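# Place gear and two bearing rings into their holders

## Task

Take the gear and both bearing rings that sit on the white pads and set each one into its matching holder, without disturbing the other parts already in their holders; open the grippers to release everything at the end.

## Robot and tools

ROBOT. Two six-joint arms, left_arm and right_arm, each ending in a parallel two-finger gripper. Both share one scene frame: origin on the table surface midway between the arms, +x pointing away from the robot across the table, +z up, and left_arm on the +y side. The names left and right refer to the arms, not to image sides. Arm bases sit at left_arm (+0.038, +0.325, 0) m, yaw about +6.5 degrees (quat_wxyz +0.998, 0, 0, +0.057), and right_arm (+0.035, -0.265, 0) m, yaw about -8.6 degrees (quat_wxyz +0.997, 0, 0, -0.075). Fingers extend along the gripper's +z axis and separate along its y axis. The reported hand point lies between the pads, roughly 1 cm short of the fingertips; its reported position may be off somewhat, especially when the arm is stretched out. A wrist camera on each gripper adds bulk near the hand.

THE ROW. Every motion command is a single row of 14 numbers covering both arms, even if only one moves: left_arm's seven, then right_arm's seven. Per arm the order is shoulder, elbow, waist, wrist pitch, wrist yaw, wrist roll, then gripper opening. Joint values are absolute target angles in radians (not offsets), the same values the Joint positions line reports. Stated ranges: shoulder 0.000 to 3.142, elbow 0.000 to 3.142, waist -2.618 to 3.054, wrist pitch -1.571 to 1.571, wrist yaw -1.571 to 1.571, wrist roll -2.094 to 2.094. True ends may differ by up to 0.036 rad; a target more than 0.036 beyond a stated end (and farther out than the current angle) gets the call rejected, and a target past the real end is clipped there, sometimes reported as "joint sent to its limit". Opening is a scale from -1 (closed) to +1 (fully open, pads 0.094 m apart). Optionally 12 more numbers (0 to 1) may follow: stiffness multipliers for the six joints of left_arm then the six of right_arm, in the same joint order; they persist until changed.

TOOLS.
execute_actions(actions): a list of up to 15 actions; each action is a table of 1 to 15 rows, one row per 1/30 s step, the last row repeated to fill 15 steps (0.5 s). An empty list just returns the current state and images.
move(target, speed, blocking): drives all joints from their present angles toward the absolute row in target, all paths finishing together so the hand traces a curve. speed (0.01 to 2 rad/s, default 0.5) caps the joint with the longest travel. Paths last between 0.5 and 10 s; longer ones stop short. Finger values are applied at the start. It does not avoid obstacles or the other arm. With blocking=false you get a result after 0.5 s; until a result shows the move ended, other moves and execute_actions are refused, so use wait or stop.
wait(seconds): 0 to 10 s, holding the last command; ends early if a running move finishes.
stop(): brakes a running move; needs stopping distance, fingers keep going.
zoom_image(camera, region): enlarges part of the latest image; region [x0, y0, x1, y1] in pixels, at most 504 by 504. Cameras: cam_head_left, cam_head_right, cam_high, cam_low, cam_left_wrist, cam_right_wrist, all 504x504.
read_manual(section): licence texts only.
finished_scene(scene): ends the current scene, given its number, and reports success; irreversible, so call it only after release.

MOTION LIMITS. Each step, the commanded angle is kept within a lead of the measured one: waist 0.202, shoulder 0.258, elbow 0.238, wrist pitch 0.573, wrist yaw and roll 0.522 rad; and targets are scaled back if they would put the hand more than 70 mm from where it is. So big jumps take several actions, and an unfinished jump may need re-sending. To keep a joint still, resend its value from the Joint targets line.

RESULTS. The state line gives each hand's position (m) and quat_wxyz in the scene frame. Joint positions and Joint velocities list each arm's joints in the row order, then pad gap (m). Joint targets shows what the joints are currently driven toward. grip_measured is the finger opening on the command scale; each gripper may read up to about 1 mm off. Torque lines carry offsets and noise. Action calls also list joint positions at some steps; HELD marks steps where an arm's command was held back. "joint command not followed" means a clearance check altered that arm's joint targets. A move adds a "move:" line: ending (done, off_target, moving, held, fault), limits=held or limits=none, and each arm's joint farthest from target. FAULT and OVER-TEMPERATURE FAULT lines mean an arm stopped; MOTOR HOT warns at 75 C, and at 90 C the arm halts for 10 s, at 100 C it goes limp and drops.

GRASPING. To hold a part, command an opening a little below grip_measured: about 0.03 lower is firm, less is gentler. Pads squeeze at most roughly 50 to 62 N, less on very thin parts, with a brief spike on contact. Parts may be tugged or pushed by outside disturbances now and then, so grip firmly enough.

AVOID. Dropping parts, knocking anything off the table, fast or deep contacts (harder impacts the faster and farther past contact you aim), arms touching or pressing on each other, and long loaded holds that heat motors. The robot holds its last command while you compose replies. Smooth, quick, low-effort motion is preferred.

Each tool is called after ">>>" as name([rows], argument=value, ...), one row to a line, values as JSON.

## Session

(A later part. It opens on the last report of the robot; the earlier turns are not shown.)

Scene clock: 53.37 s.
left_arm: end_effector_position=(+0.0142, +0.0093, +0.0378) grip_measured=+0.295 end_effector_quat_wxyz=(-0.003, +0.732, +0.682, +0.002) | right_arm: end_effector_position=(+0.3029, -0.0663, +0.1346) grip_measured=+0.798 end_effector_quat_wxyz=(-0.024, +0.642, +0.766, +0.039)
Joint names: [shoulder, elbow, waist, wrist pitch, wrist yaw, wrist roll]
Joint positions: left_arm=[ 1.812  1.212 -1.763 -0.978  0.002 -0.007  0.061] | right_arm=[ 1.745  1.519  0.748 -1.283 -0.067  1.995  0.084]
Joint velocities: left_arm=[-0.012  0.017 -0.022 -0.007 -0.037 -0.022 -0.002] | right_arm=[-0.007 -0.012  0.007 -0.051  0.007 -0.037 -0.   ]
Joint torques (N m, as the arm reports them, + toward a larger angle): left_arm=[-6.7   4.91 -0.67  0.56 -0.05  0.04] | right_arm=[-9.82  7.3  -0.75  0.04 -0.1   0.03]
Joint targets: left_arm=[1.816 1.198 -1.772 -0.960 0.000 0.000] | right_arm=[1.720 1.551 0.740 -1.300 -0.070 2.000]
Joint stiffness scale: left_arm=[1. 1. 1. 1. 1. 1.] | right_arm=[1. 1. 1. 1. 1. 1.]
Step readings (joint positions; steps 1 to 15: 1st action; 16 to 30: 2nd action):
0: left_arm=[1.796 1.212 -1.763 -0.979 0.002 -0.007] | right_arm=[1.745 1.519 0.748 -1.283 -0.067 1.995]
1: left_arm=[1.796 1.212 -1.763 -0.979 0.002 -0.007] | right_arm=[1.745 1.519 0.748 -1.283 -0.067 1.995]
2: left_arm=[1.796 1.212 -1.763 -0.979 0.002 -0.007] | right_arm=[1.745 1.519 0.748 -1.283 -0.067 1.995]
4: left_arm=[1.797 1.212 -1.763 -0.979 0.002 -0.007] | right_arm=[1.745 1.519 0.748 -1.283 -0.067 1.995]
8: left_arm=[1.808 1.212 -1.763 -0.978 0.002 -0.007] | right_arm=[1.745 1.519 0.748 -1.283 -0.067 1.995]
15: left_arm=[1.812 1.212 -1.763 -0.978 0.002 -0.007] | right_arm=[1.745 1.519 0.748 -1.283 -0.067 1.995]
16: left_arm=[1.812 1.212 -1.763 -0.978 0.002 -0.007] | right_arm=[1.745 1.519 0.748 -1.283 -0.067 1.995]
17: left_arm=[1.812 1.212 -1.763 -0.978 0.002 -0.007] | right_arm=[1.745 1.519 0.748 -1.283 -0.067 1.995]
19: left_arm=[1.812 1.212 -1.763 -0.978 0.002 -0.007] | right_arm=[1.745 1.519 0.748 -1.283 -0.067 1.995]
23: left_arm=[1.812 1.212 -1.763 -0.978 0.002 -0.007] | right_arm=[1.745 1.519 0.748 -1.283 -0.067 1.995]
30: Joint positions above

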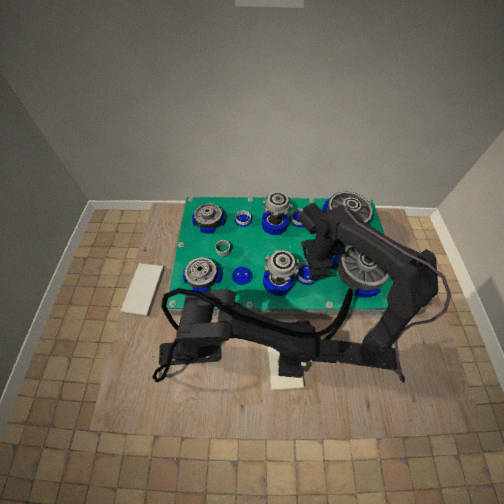

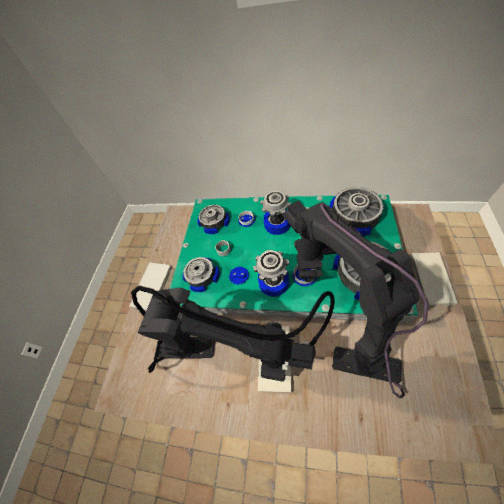

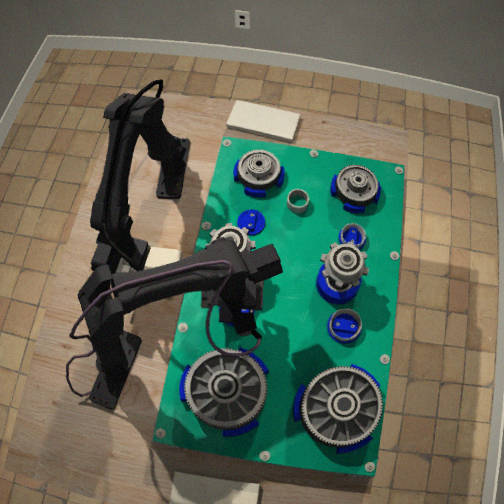

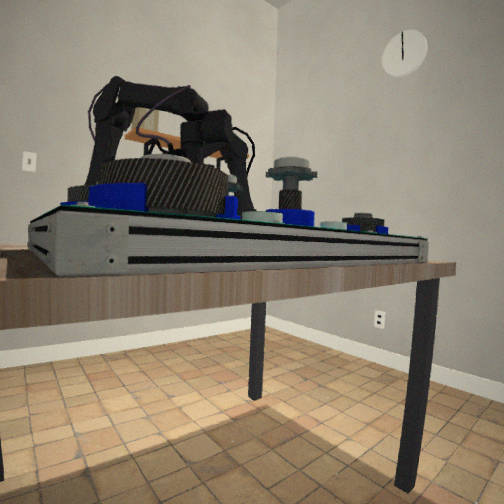

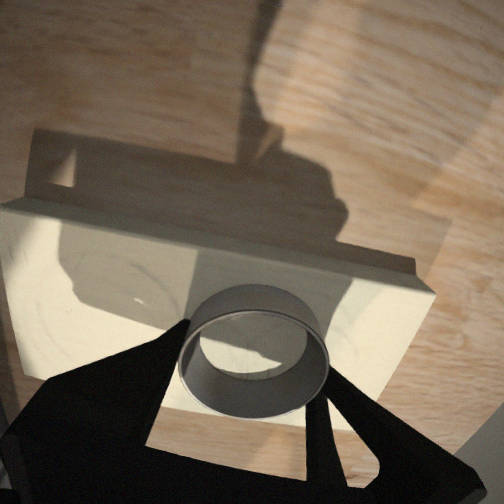

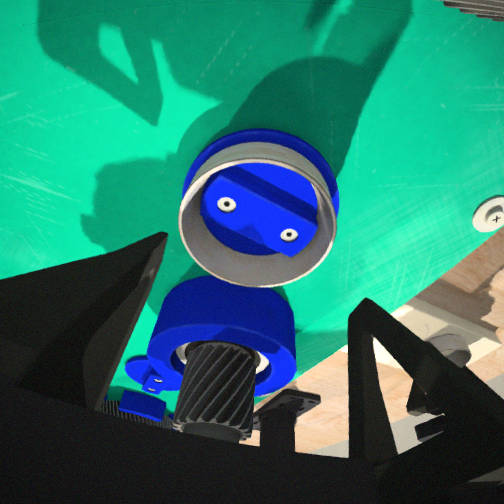

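>>> move(target=[1.68,1.23,-1.74,-1.1,0,-0.3,0.22,1.72,1.551,0.74,-1.3,-0.07,2.0,0.8], speed=0.4)

>>> move(target=[1.385,1.28,-0.68,-1.42,0,-1.7,0.22,1.72,1.551,0.74,-1.3,-0.07,2.0,0.8], speed=0.9)

>>> move(target=[1.704,1.42,-0.675,-1.238,0,-2.0,0.22,1.72,1.551,0.74,-1.3,-0.07,2.0,0.8], speed=0.35)

Scene clock: 55.97 s.
left_arm: end_effector_position=(+0.0198, +0.0287, +0.0678) grip_measured=+0.295 end_effector_quat_wxyz=(-0.004, +0.623, +0.783, +0.004) | right_arm: end_effector_position=(+0.3029, -0.0663, +0.1346) grip_measured=+0.798 end_effector_quat_wxyz=(-0.024, +0.642, +0.766, +0.039)
Joint names: [shoulder, elbow, waist, wrist pitch, wrist yaw, wrist roll]
Joint positions: left_arm=[ 1.708  1.212 -1.749 -1.085  0.002 -0.291  0.061] | right_arm=[ 1.745  1.519  0.748 -1.283 -0.067  1.995  0.084]
Joint velocities: left_arm=[-0.022 -0.002 -0.002  0.022  0.051 -0.066 -0.001] | right_arm=[ 0.002 -0.007  0.022  0.066 -0.037  0.051  0.   ]
Joint torques (N m, as the arm reports them, + toward a larger angle): left_arm=[-8.47  7.92  0.74  0.14 -0.06 -0.13] | right_arm=[-9.83  7.29 -0.77  0.05 -0.09  0.04]
Joint targets: left_arm=[1.680 1.230 -1.740 -1.100 -0.000 -0.300] | right_arm=[1.720 1.551 0.740 -1.300 -0.070 2.000]
Joint stiffness scale: left_arm=[1. 1. 1. 1. 1. 1.] | right_arm=[1. 1. 1. 1. 1. 1.]
move: off_target (left_arm, right_arm); limits=none; left_arm: farthest joint: the shoulder, 0.028 radians from its target (0.132 radians at the start); right_arm: farthest joint: the elbow, 0.032 radians from its target (0.032 radians at the start)

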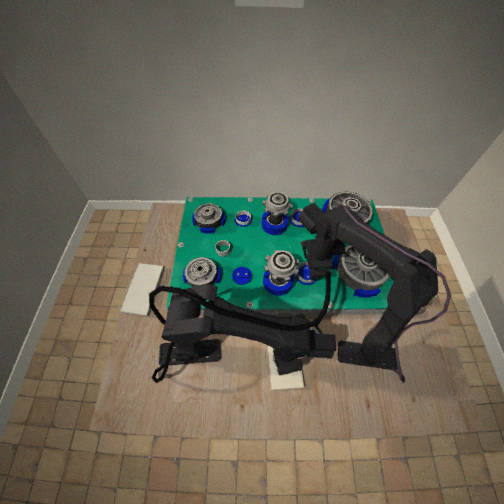

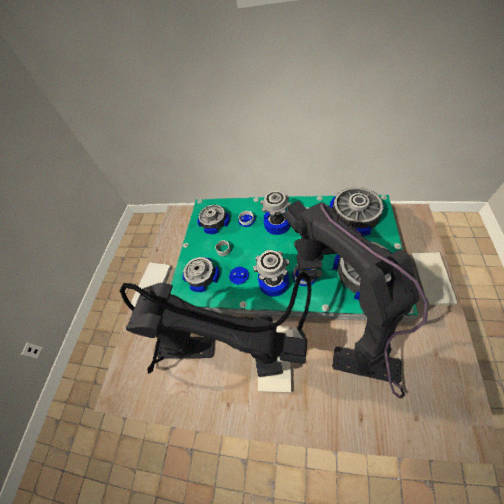

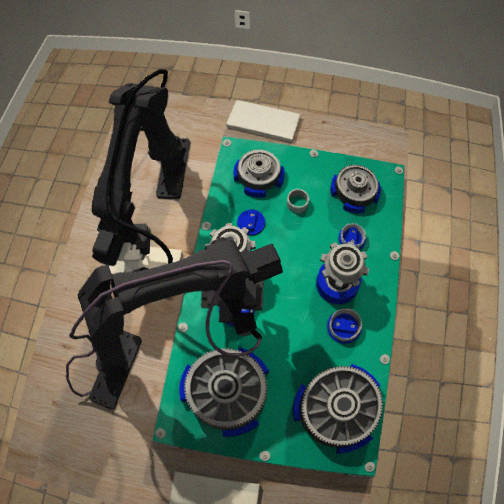

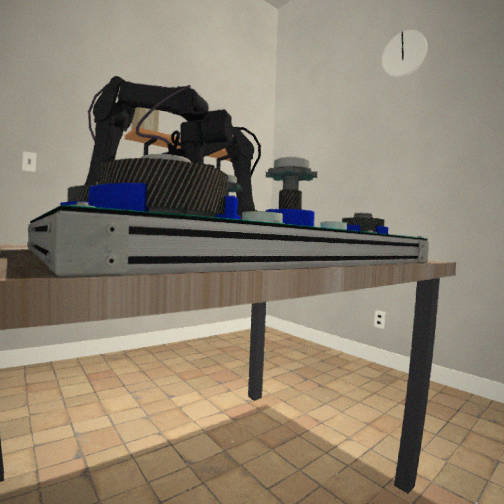

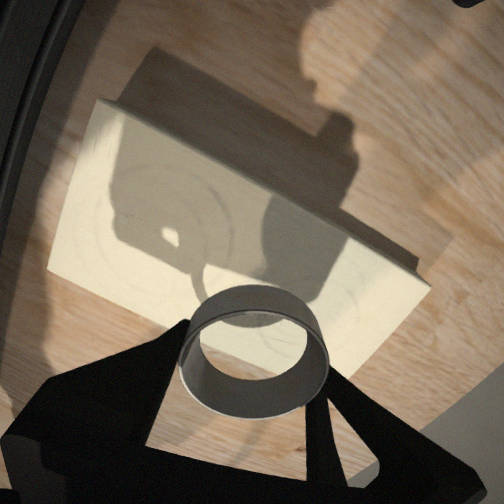

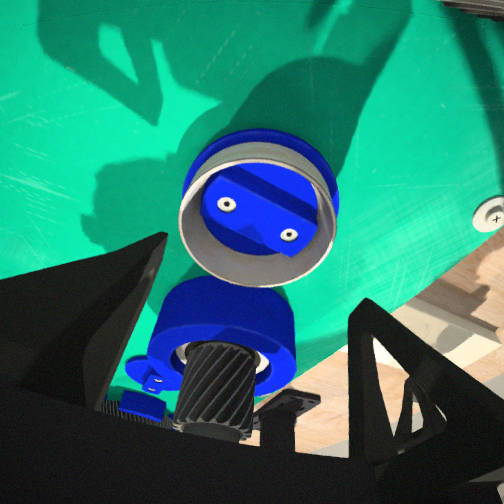

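Scene clock: 58.47 s.
left_arm: end_effector_position=(+0.2322, +0.2001, +0.1495) grip_measured=+0.295 end_effector_quat_wxyz=(-0.002, -0.531, +0.848, -0.005) | right_arm: end_effector_position=(+0.3029, -0.0663, +0.1346) grip_measured=+0.798 end_effector_quat_wxyz=(-0.024, +0.642, +0.766, +0.039)
Joint names: [shoulder, elbow, waist, wrist pitch, wrist yaw, wrist roll]
Joint positions: left_arm=[ 1.41   1.244 -0.686 -1.397  0.008 -1.69   0.061] | right_arm=[ 1.745  1.519  0.748 -1.283 -0.067  1.995  0.084]
Joint velocities: left_arm=[-0.017 -0.012 -0.007  0.007  0.051  0.007 -0.   ] | right_arm=[-0.012 -0.027 -0.002 -0.007 -0.037 -0.081  0.   ]
Joint torques (N m, as the arm reports them, + toward a larger angle): left_arm=[-6.01  9.73  0.54  0.1  -0.1  -0.11] | right_arm=[-9.87  7.28 -0.72  0.04 -0.1   0.03]
Joint targets: left_arm=[1.385 1.280 -0.680 -1.420 -0.000 -1.700] | right_arm=[1.720 1.551 0.740 -1.300 -0.070 2.000]
Joint stiffness scale: left_arm=[1. 1. 1. 1. 1. 1.] | right_arm=[1. 1. 1. 1. 1. 1.]
move: off_target (left_arm, right_arm); limits=none; left_arm: farthest joint: the elbow, 0.036 radians from its target (0.068 radians at the start); right_arm: farthest joint: the elbow, 0.032 radians from its target (0.032 radians at the start)

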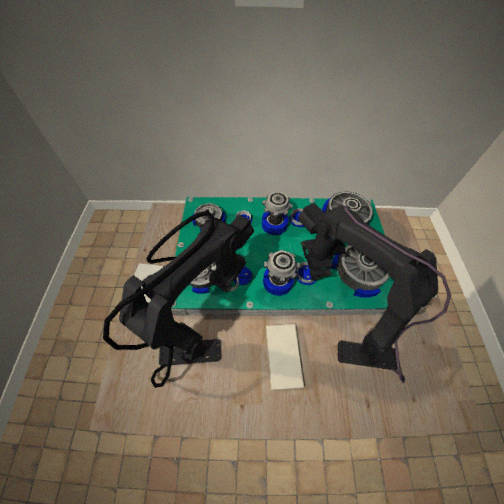

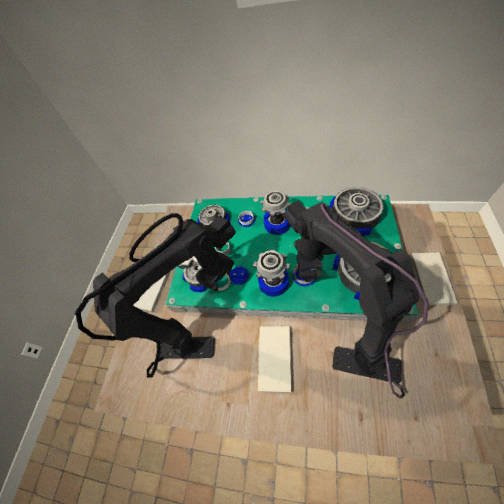

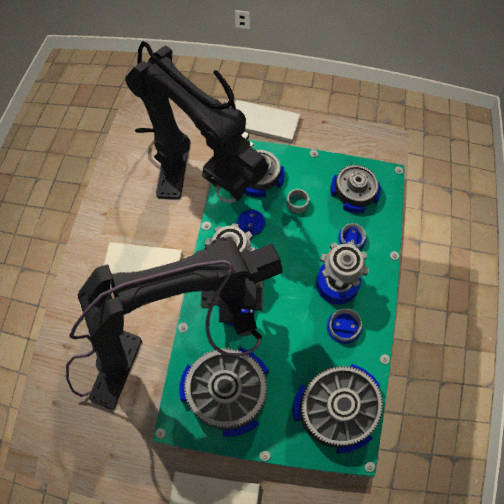

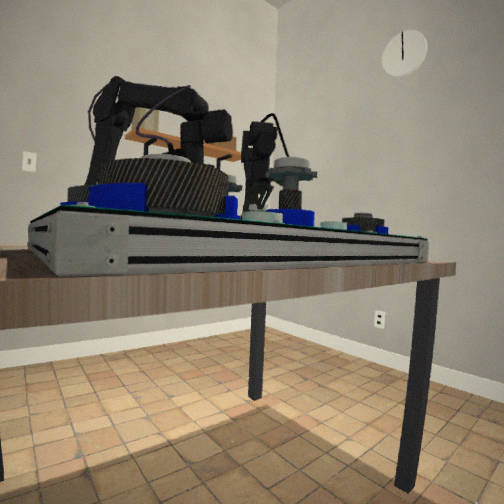

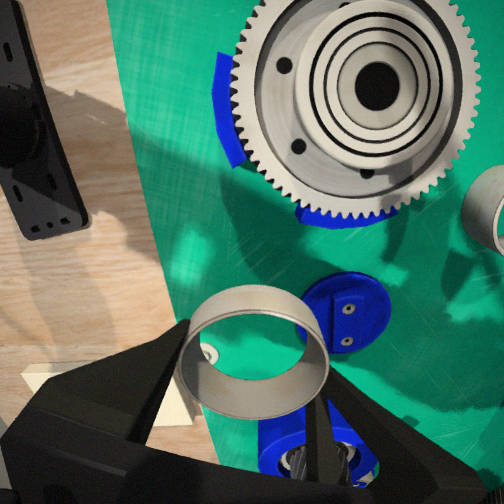

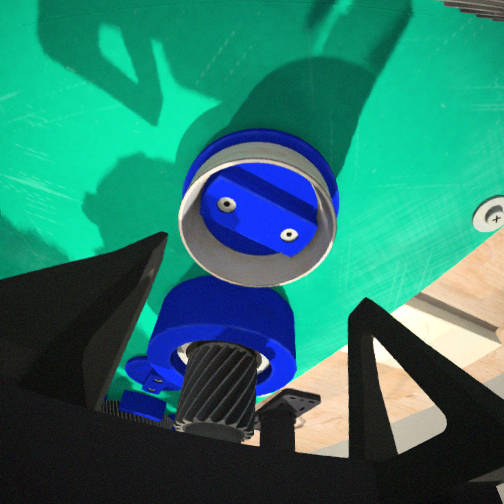

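Scene clock: 60.07 s.
left_arm: end_effector_position=(+0.2959, +0.1591, +0.1110) grip_measured=+0.295 end_effector_quat_wxyz=(-0.004, -0.651, +0.759, -0.002) | right_arm: end_effector_position=(+0.3029, -0.0663, +0.1346) grip_measured=+0.798 end_effector_quat_wxyz=(-0.024, +0.642, +0.766, +0.039)
Joint names: [shoulder, elbow, waist, wrist pitch, wrist yaw, wrist roll]
Joint positions: left_arm=[ 1.705  1.382 -0.686 -1.246  0.008 -1.99   0.061] | right_arm=[ 1.745  1.519  0.748 -1.283 -0.067  1.995  0.084]
Joint velocities: left_arm=[ 0.007 -0.012 -0.002  0.007  0.051 -0.154 -0.001] | right_arm=[-0.002 -0.002  0.007  0.037 -0.051  0.007 -0.   ]
Joint torques (N m, as the arm reports them, + toward a larger angle): left_arm=[-6.59  9.97  0.91  0.45 -0.11 -0.14] | right_arm=[-9.81  7.3  -0.7   0.04 -0.1   0.03]
Joint targets: left_arm=[1.704 1.420 -0.675 -1.238 0.000 -2.000] | right_arm=[1.720 1.551 0.740 -1.300 -0.070 2.000]
Joint stiffness scale: left_arm=[1. 1. 1. 1. 1. 1.] | right_arm=[1. 1. 1. 1. 1. 1.]
move: off_target (left_arm, right_arm); limits=none; left_arm: farthest joint: the elbow, 0.038 radians from its target (0.176 radians at the start); right_arm: farthest joint: the elbow, 0.032 radians from its target (0.032 radians at the start)

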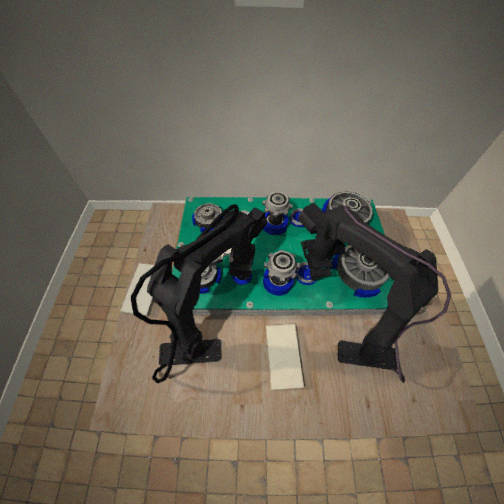

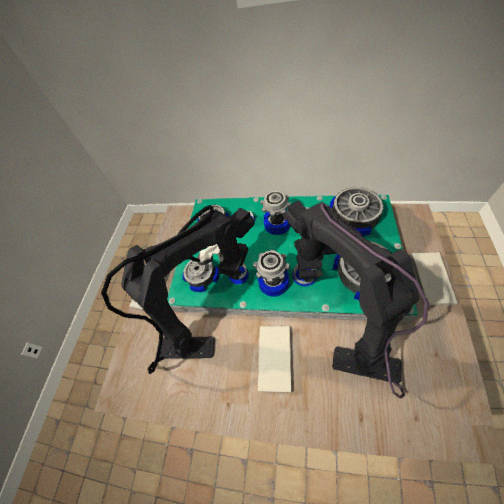

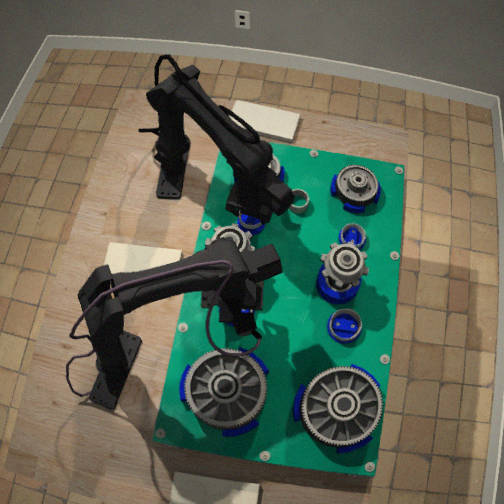

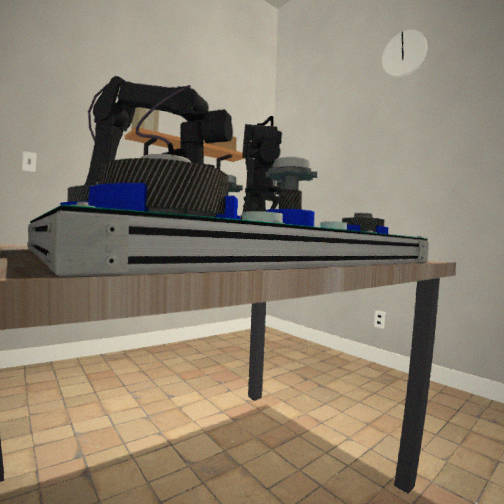

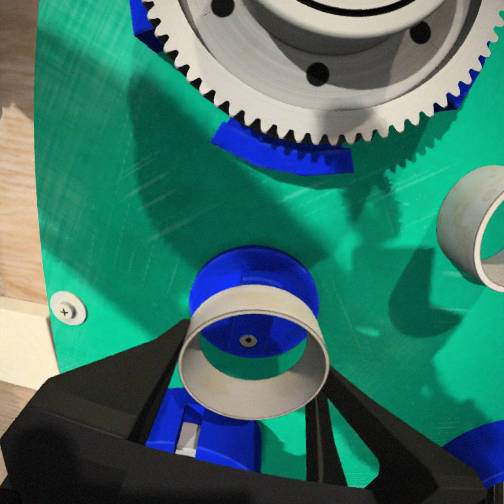

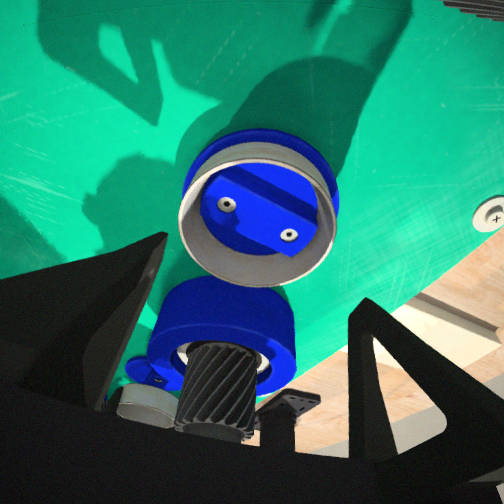

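>>> zoom_image(camera="cam_left_wrist", region=[150,230,360,430])

Region (150, 230, 360, 430) of cam_left_wrist's 504x504 image, scaled by 2.400, with more detail than that image has; it fills the top 480 rows of this view, and the rest is white.

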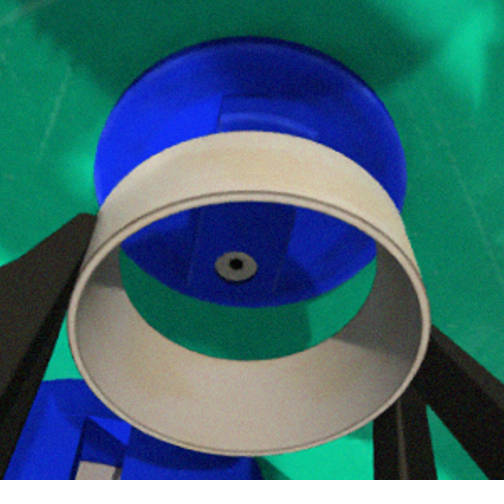

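>>> move(target=[1.704,1.329,-0.675,-1.18,0,-2.0,0.22,1.72,1.551,0.74,-1.3,-0.07,2.0,0.8], speed=0.12)

>>> zoom_image(camera="cam_left_wrist", region=[150,230,360,430])

Scene clock: 63.23 s.
left_arm: end_effector_position=(+0.2985, +0.1574, +0.1009) grip_measured=+0.295 end_effector_quat_wxyz=(-0.001, -0.652, +0.759, -0.010) | right_arm: end_effector_position=(+0.3029, -0.0663, +0.1346) grip_measured=+0.798 end_effector_quat_wxyz=(-0.024, +0.642, +0.766, +0.039)
Joint names: [shoulder, elbow, waist, wrist pitch, wrist yaw, wrist roll]
Joint positions: left_arm=[ 1.705  1.341 -0.686 -1.189  0.008 -1.991  0.061] | right_arm=[ 1.745  1.519  0.748 -1.283 -0.067  1.995  0.084]
Joint velocities: left_arm=[-0.002 -0.002 -0.007  0.007 -0.037 -0.007 -0.   ] | right_arm=[ 0.007  0.002 -0.032  0.007 -0.037 -0.051 -0.001]
Joint torques (N m, as the arm reports them, + toward a larger angle): left_arm=[-6.45  5.4   0.95  0.47 -0.09 -0.14] | right_arm=[-9.86  7.3  -0.71  0.04 -0.08  0.04]
Joint targets: left_arm=[1.704 1.329 -0.675 -1.180 -0.000 -2.000] | right_arm=[1.720 1.551 0.740 -1.300 -0.070 2.000]
Joint stiffness scale: left_arm=[1. 1. 1. 1. 1. 1.] | right_arm=[1. 1. 1. 1. 1. 1.]
move: off_target (right_arm); limits=none; left_arm: farthest joint: the elbow, 0.012 radians from its target (0.053 radians at the start); right_arm: farthest joint: the elbow, 0.032 radians from its target (0.032 radians at the start)

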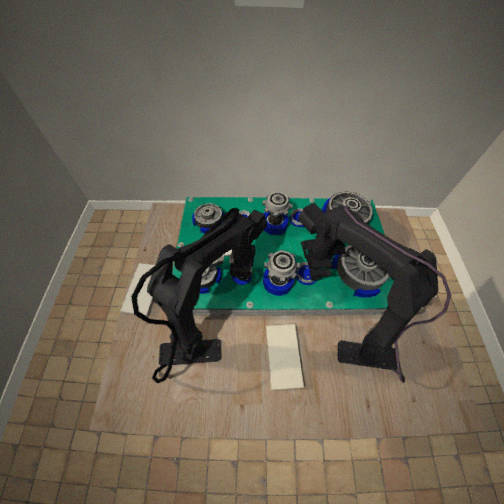

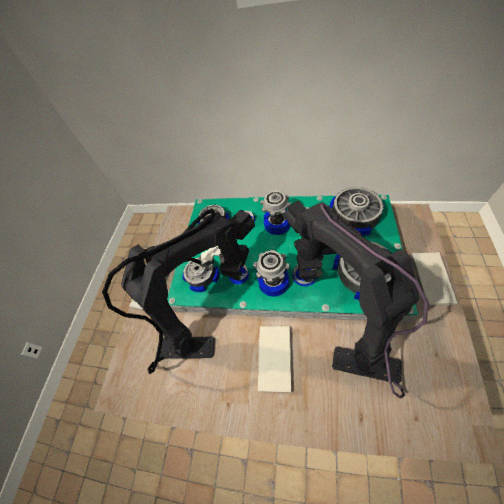

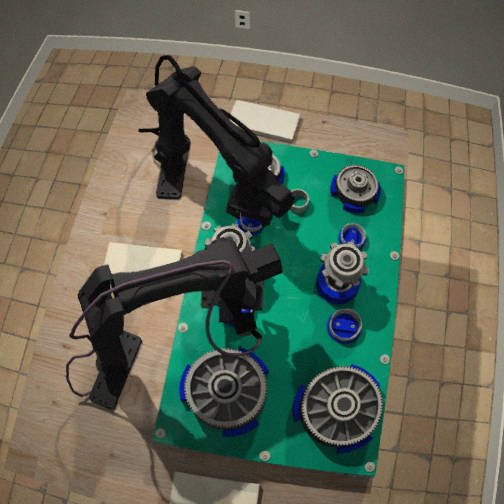

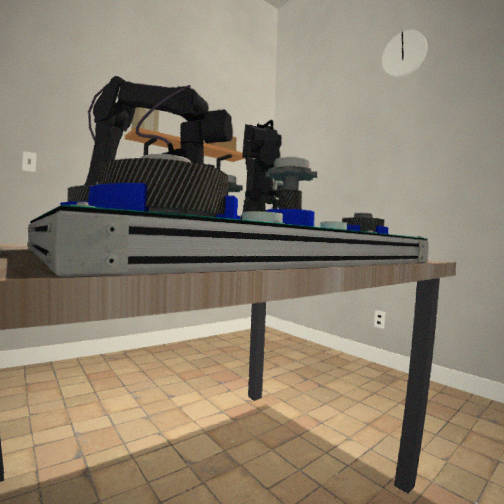

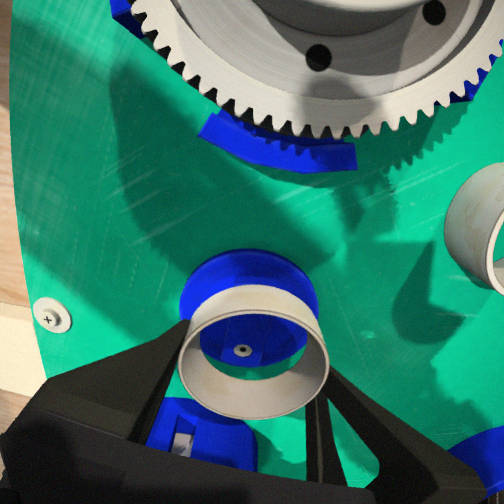

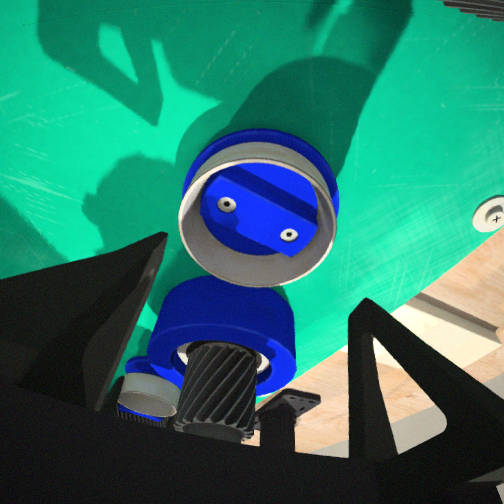

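Region (150, 230, 360, 430) of cam_left_wrist's 504x504 image, scaled by 2.400, with more detail than that image has; it fills the top 480 rows of this view, and the rest is white.

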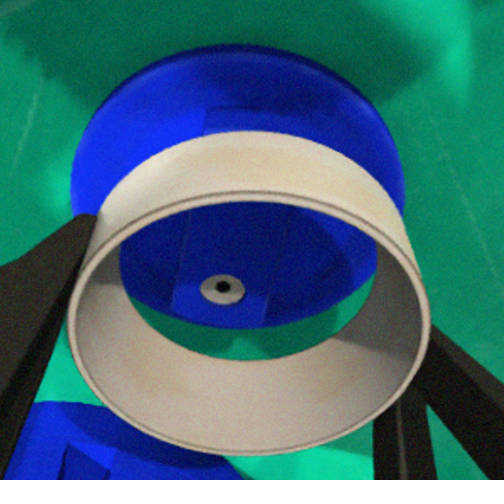

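>>> move(target=[1.704,1.329,-0.668,-1.22,0,-2.0,0.22,1.72,1.551,0.74,-1.3,-0.07,2.0,0.8], speed=0.06)

>>> zoom_image(camera="cam_left_wrist", region=[150,230,360,430])

Scene clock: 65.83 s.
left_arm: end_effector_position=(+0.2988, +0.1607, +0.1009) grip_measured=+0.295 end_effector_quat_wxyz=(-0.002, -0.655, +0.755, -0.007) | right_arm: end_effector_position=(+0.3029, -0.0663, +0.1346) grip_measured=+0.798 end_effector_quat_wxyz=(-0.024, +0.642, +0.766, +0.039)
Joint names: [shoulder, elbow, waist, wrist pitch, wrist yaw, wrist roll]
Joint positions: left_arm=[ 1.705  1.341 -0.677 -1.195  0.008 -1.991  0.061] | right_arm=[ 1.745  1.519  0.748 -1.283 -0.067  1.995  0.084]
Joint velocities: left_arm=[ 0.007 -0.012 -0.002 -0.081  0.007  0.022 -0.002] | right_arm=[-0.022  0.002  0.007  0.007 -0.037  0.007 -0.001]
Joint torques (N m, as the arm reports them, + toward a larger angle): left_arm=[-6.5   5.35  0.74  0.1  -0.1  -0.12] | right_arm=[-9.83  7.31 -0.75  0.04 -0.09  0.03]
Joint targets: left_arm=[1.704 1.329 -0.668 -1.220 0.000 -2.000] | right_arm=[1.720 1.551 0.740 -1.300 -0.070 2.000]
Joint stiffness scale: left_arm=[1. 1. 1. 1. 1. 1.] | right_arm=[1. 1. 1. 1. 1. 1.]
move: off_target (left_arm, right_arm); limits=none; left_arm: farthest joint: the wrist pitch, 0.025 radians from its target (0.031 radians at the start); right_arm: farthest joint: the elbow, 0.032 radians from its target (0.032 radians at the start)

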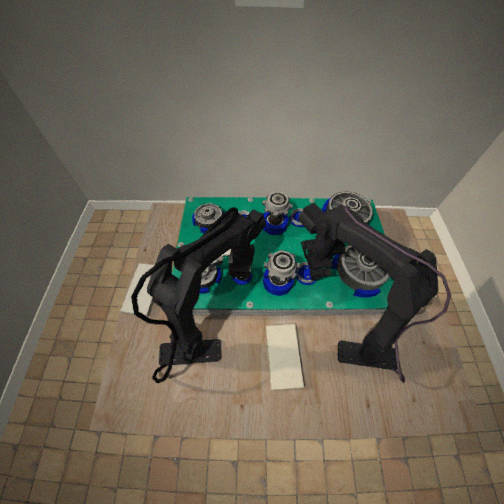

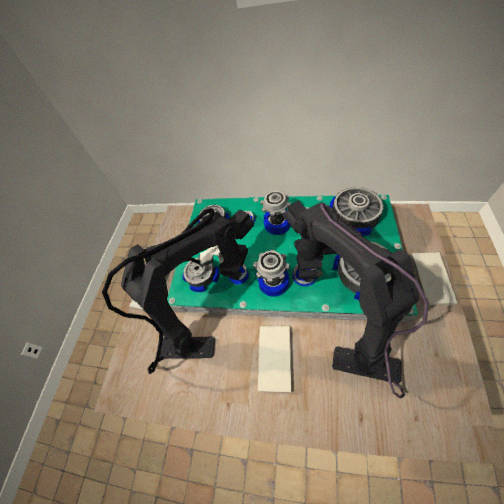

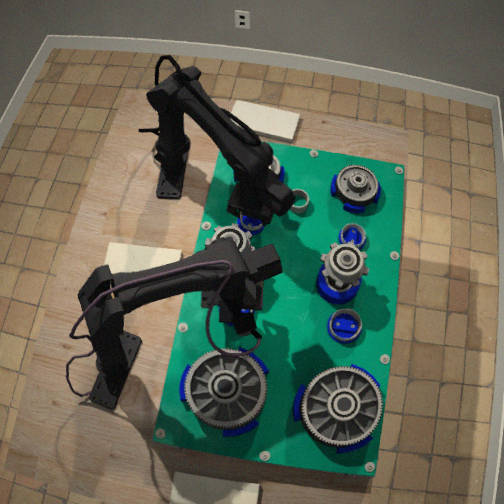

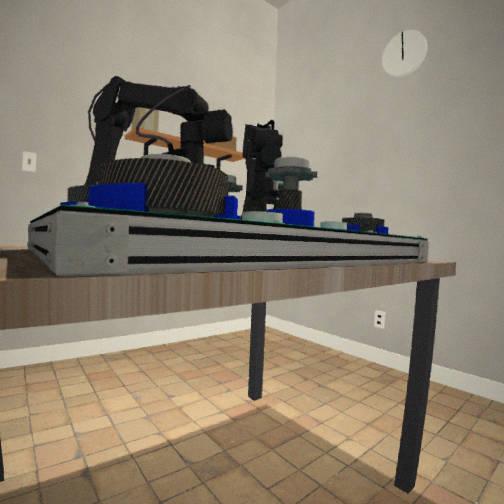

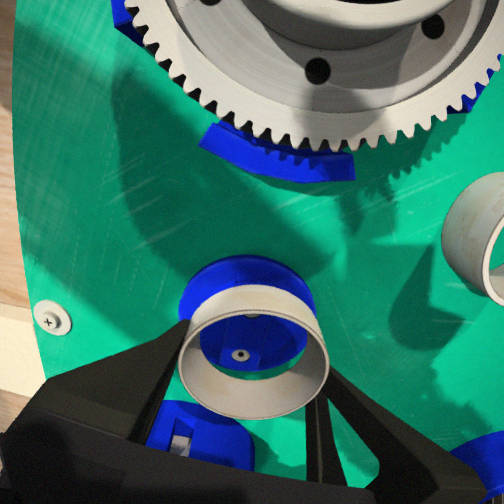

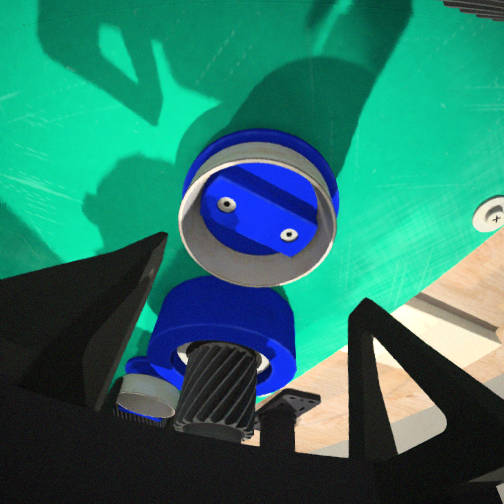

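Region (150, 230, 360, 430) of cam_left_wrist's 504x504 image, scaled by 2.400, with more detail than that image has; it fills the top 480 rows of this view, and the rest is white.

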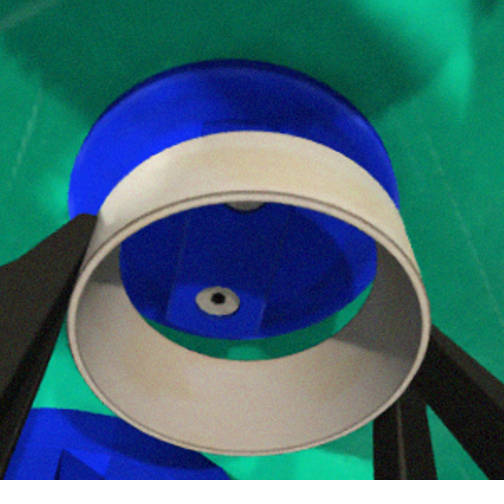

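>>> move(target=[1.704,1.329,-0.69,-1.233,0,-2.0,0.22,1.72,1.551,0.74,-1.3,-0.07,2.0,0.8], speed=0.04)

>>> zoom_image(camera="cam_left_wrist", region=[150,230,360,430])

Scene clock: 67.83 s.
left_arm: end_effector_position=(+0.2962, +0.1624, +0.1008) grip_measured=+0.295 end_effector_quat_wxyz=(-0.004, -0.655, +0.755, -0.001) | right_arm: end_effector_position=(+0.3029, -0.0663, +0.1346) grip_measured=+0.798 end_effector_quat_wxyz=(-0.024, +0.642, +0.766, +0.039)
Joint names: [shoulder, elbow, waist, wrist pitch, wrist yaw, wrist roll]
Joint positions: left_arm=[ 1.705  1.341 -0.677 -1.208  0.008 -1.991  0.061] | right_arm=[ 1.745  1.519  0.748 -1.283 -0.067  1.995  0.084]
Joint velocities: left_arm=[-0.007 -0.002 -0.012 -0.037  0.007  0.022 -0.002] | right_arm=[ 0.002  0.012 -0.012 -0.081 -0.022  0.022 -0.001]
Joint torques (N m, as the arm reports them, + toward a larger angle): left_arm=[-6.43  5.38 -1.01  0.04 -0.1  -0.13] | right_arm=[-9.84  7.31 -0.75  0.04 -0.09  0.04]
Joint targets: left_arm=[1.704 1.329 -0.690 -1.233 -0.000 -2.000] | right_arm=[1.720 1.551 0.740 -1.300 -0.070 2.000]
Joint stiffness scale: left_arm=[1. 1. 1. 1. 1. 1.] | right_arm=[1. 1. 1. 1. 1. 1.]
move: off_target (left_arm, right_arm); limits=none; left_arm: farthest joint: the wrist pitch, 0.025 radians from its target (0.038 radians at the start); right_arm: farthest joint: the elbow, 0.032 radians from its target (0.032 radians at the start)

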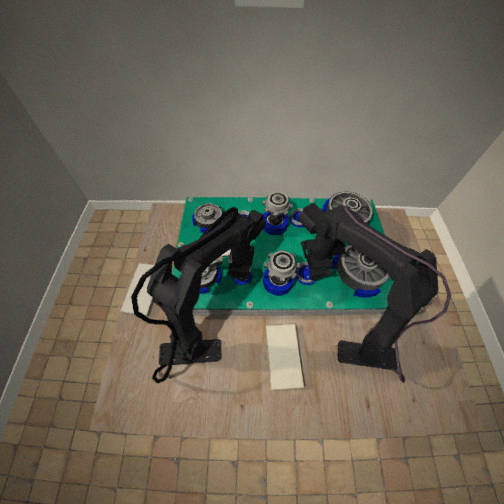

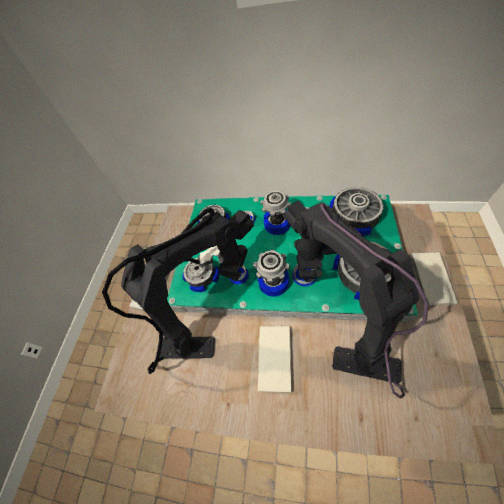

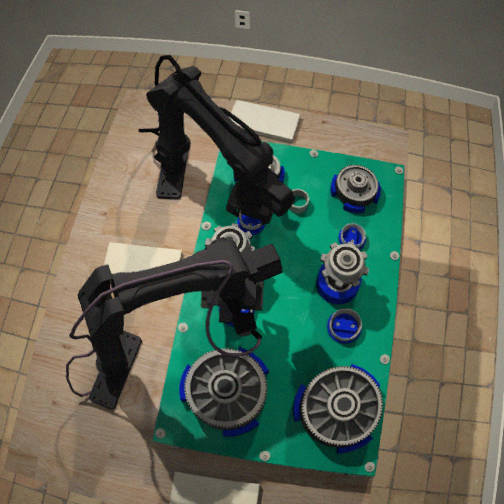

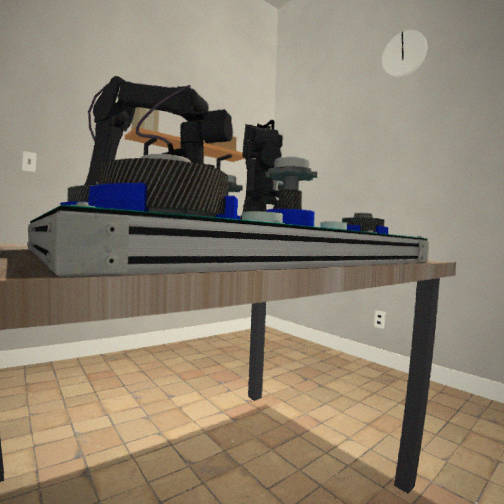

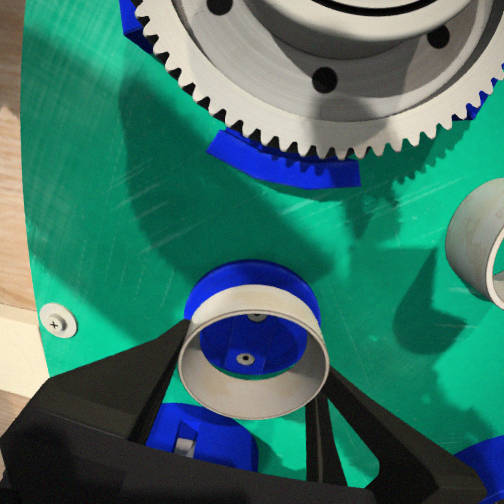

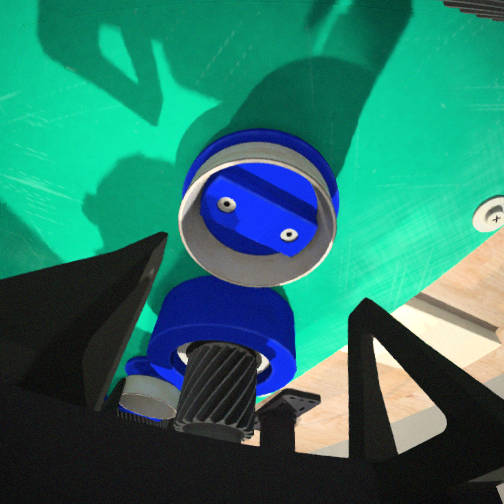

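Region (150, 230, 360, 430) of cam_left_wrist's 504x504 image, scaled by 2.400, with more detail than that image has; it fills the top 480 rows of this view, and the rest is white.

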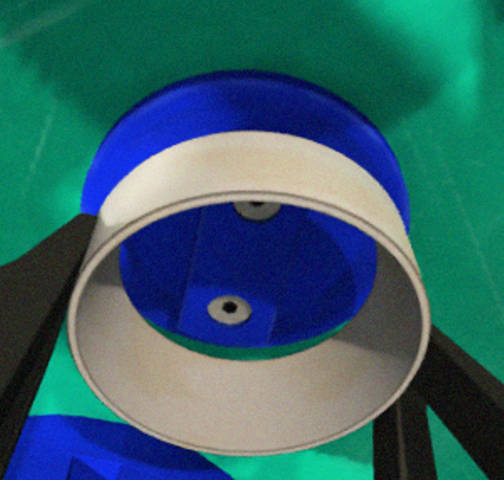

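>>> move(target=[1.755,1.329,-0.69,-1.233,0,-2.0,0.22,1.72,1.551,0.74,-1.3,-0.07,2.0,0.8], speed=0.04)

>>> zoom_image(camera="cam_left_wrist", region=[150,230,360,430])

Scene clock: 69.67 s.
left_arm: end_effector_position=(+0.2944, +0.1613, +0.0897) grip_measured=+0.295 end_effector_quat_wxyz=(-0.012, -0.654, +0.756, +0.017) | right_arm: end_effector_position=(+0.3029, -0.0663, +0.1346) grip_measured=+0.798 end_effector_quat_wxyz=(-0.024, +0.642, +0.766, +0.039)
Joint names: [shoulder, elbow, waist, wrist pitch, wrist yaw, wrist roll]
Joint positions: left_arm=[ 1.744  1.341 -0.68  -1.208  0.013 -1.991  0.061] | right_arm=[ 1.745  1.519  0.748 -1.283 -0.067  1.995  0.084]
Joint velocities: left_arm=[-0.017 -0.007 -0.002 -0.022  0.007 -0.095 -0.   ] | right_arm=[-0.007 -0.017 -0.017  0.066 -0.051 -0.022 -0.   ]
Joint torques (N m, as the arm reports them, + toward a larger angle): left_arm=[-5.87  5.24 -0.77 -0.04 -0.13 -0.13] | right_arm=[-9.87  7.34 -0.73  0.04 -0.1   0.05]
Joint targets: left_arm=[1.755 1.329 -0.690 -1.233 0.000 -2.000] | right_arm=[1.720 1.551 0.740 -1.300 -0.070 2.000]
Joint stiffness scale: left_arm=[1. 1. 1. 1. 1. 1.] | right_arm=[1. 1. 1. 1. 1. 1.]
move: off_target (left_arm, right_arm); limits=none; left_arm: farthest joint: the wrist pitch, 0.025 radians from its target (0.025 radians at the start); right_arm: farthest joint: the elbow, 0.032 radians from its target (0.032 radians at the start)

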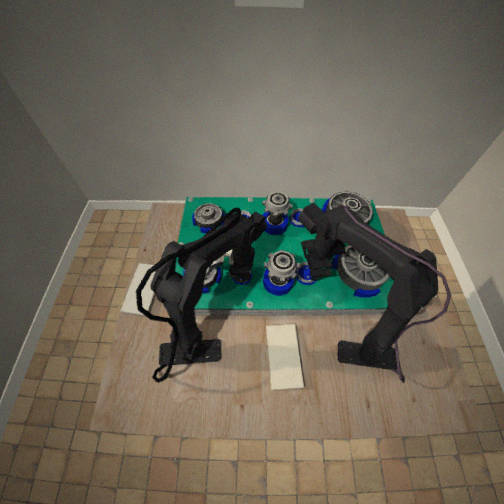

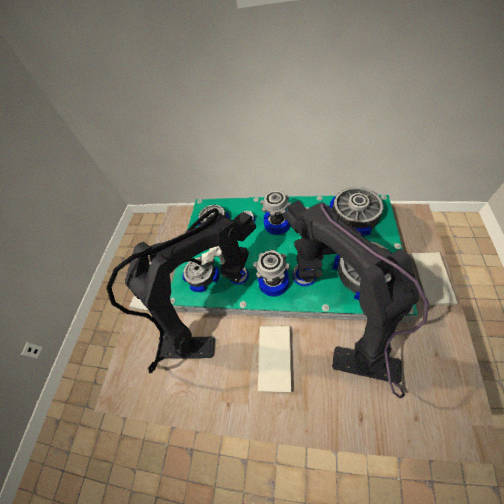

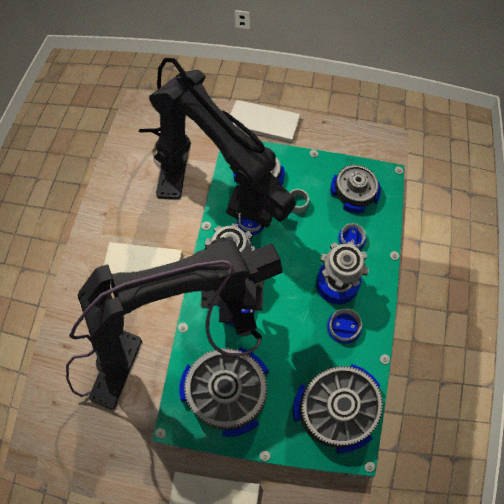

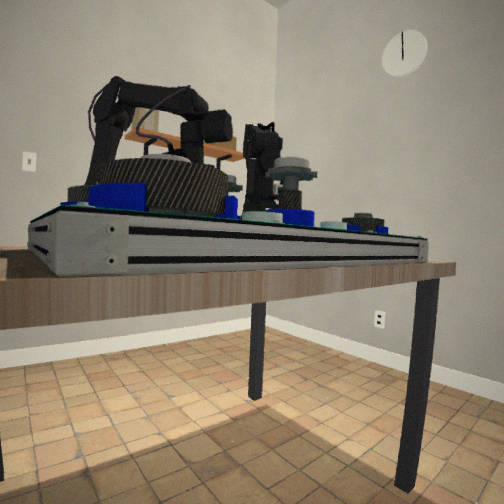

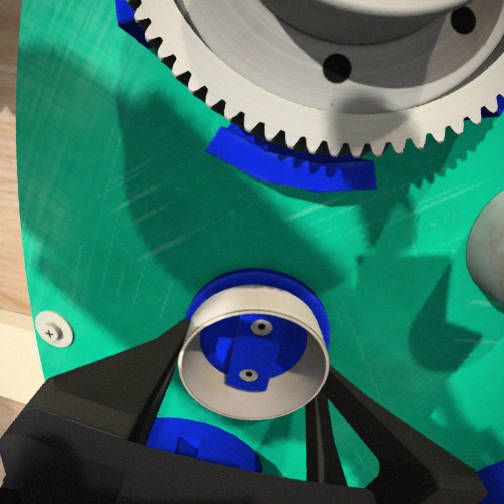

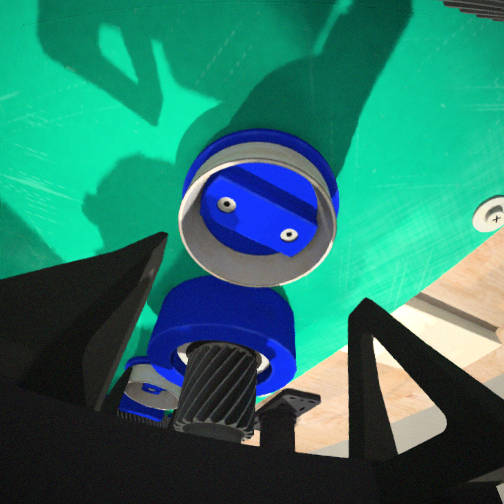

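Region (150, 230, 360, 430) of cam_left_wrist's 504x504 image, scaled by 2.400, with more detail than that image has; it fills the top 480 rows of this view, and the rest is white.

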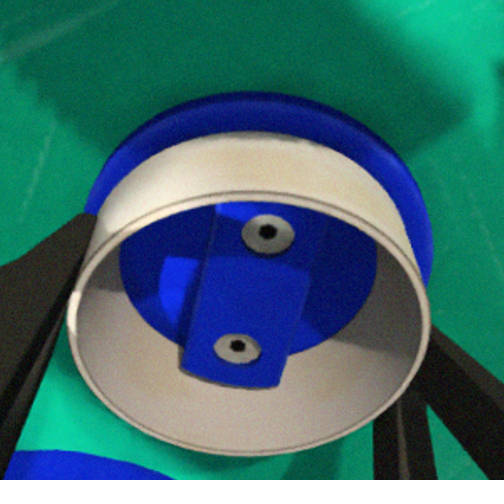

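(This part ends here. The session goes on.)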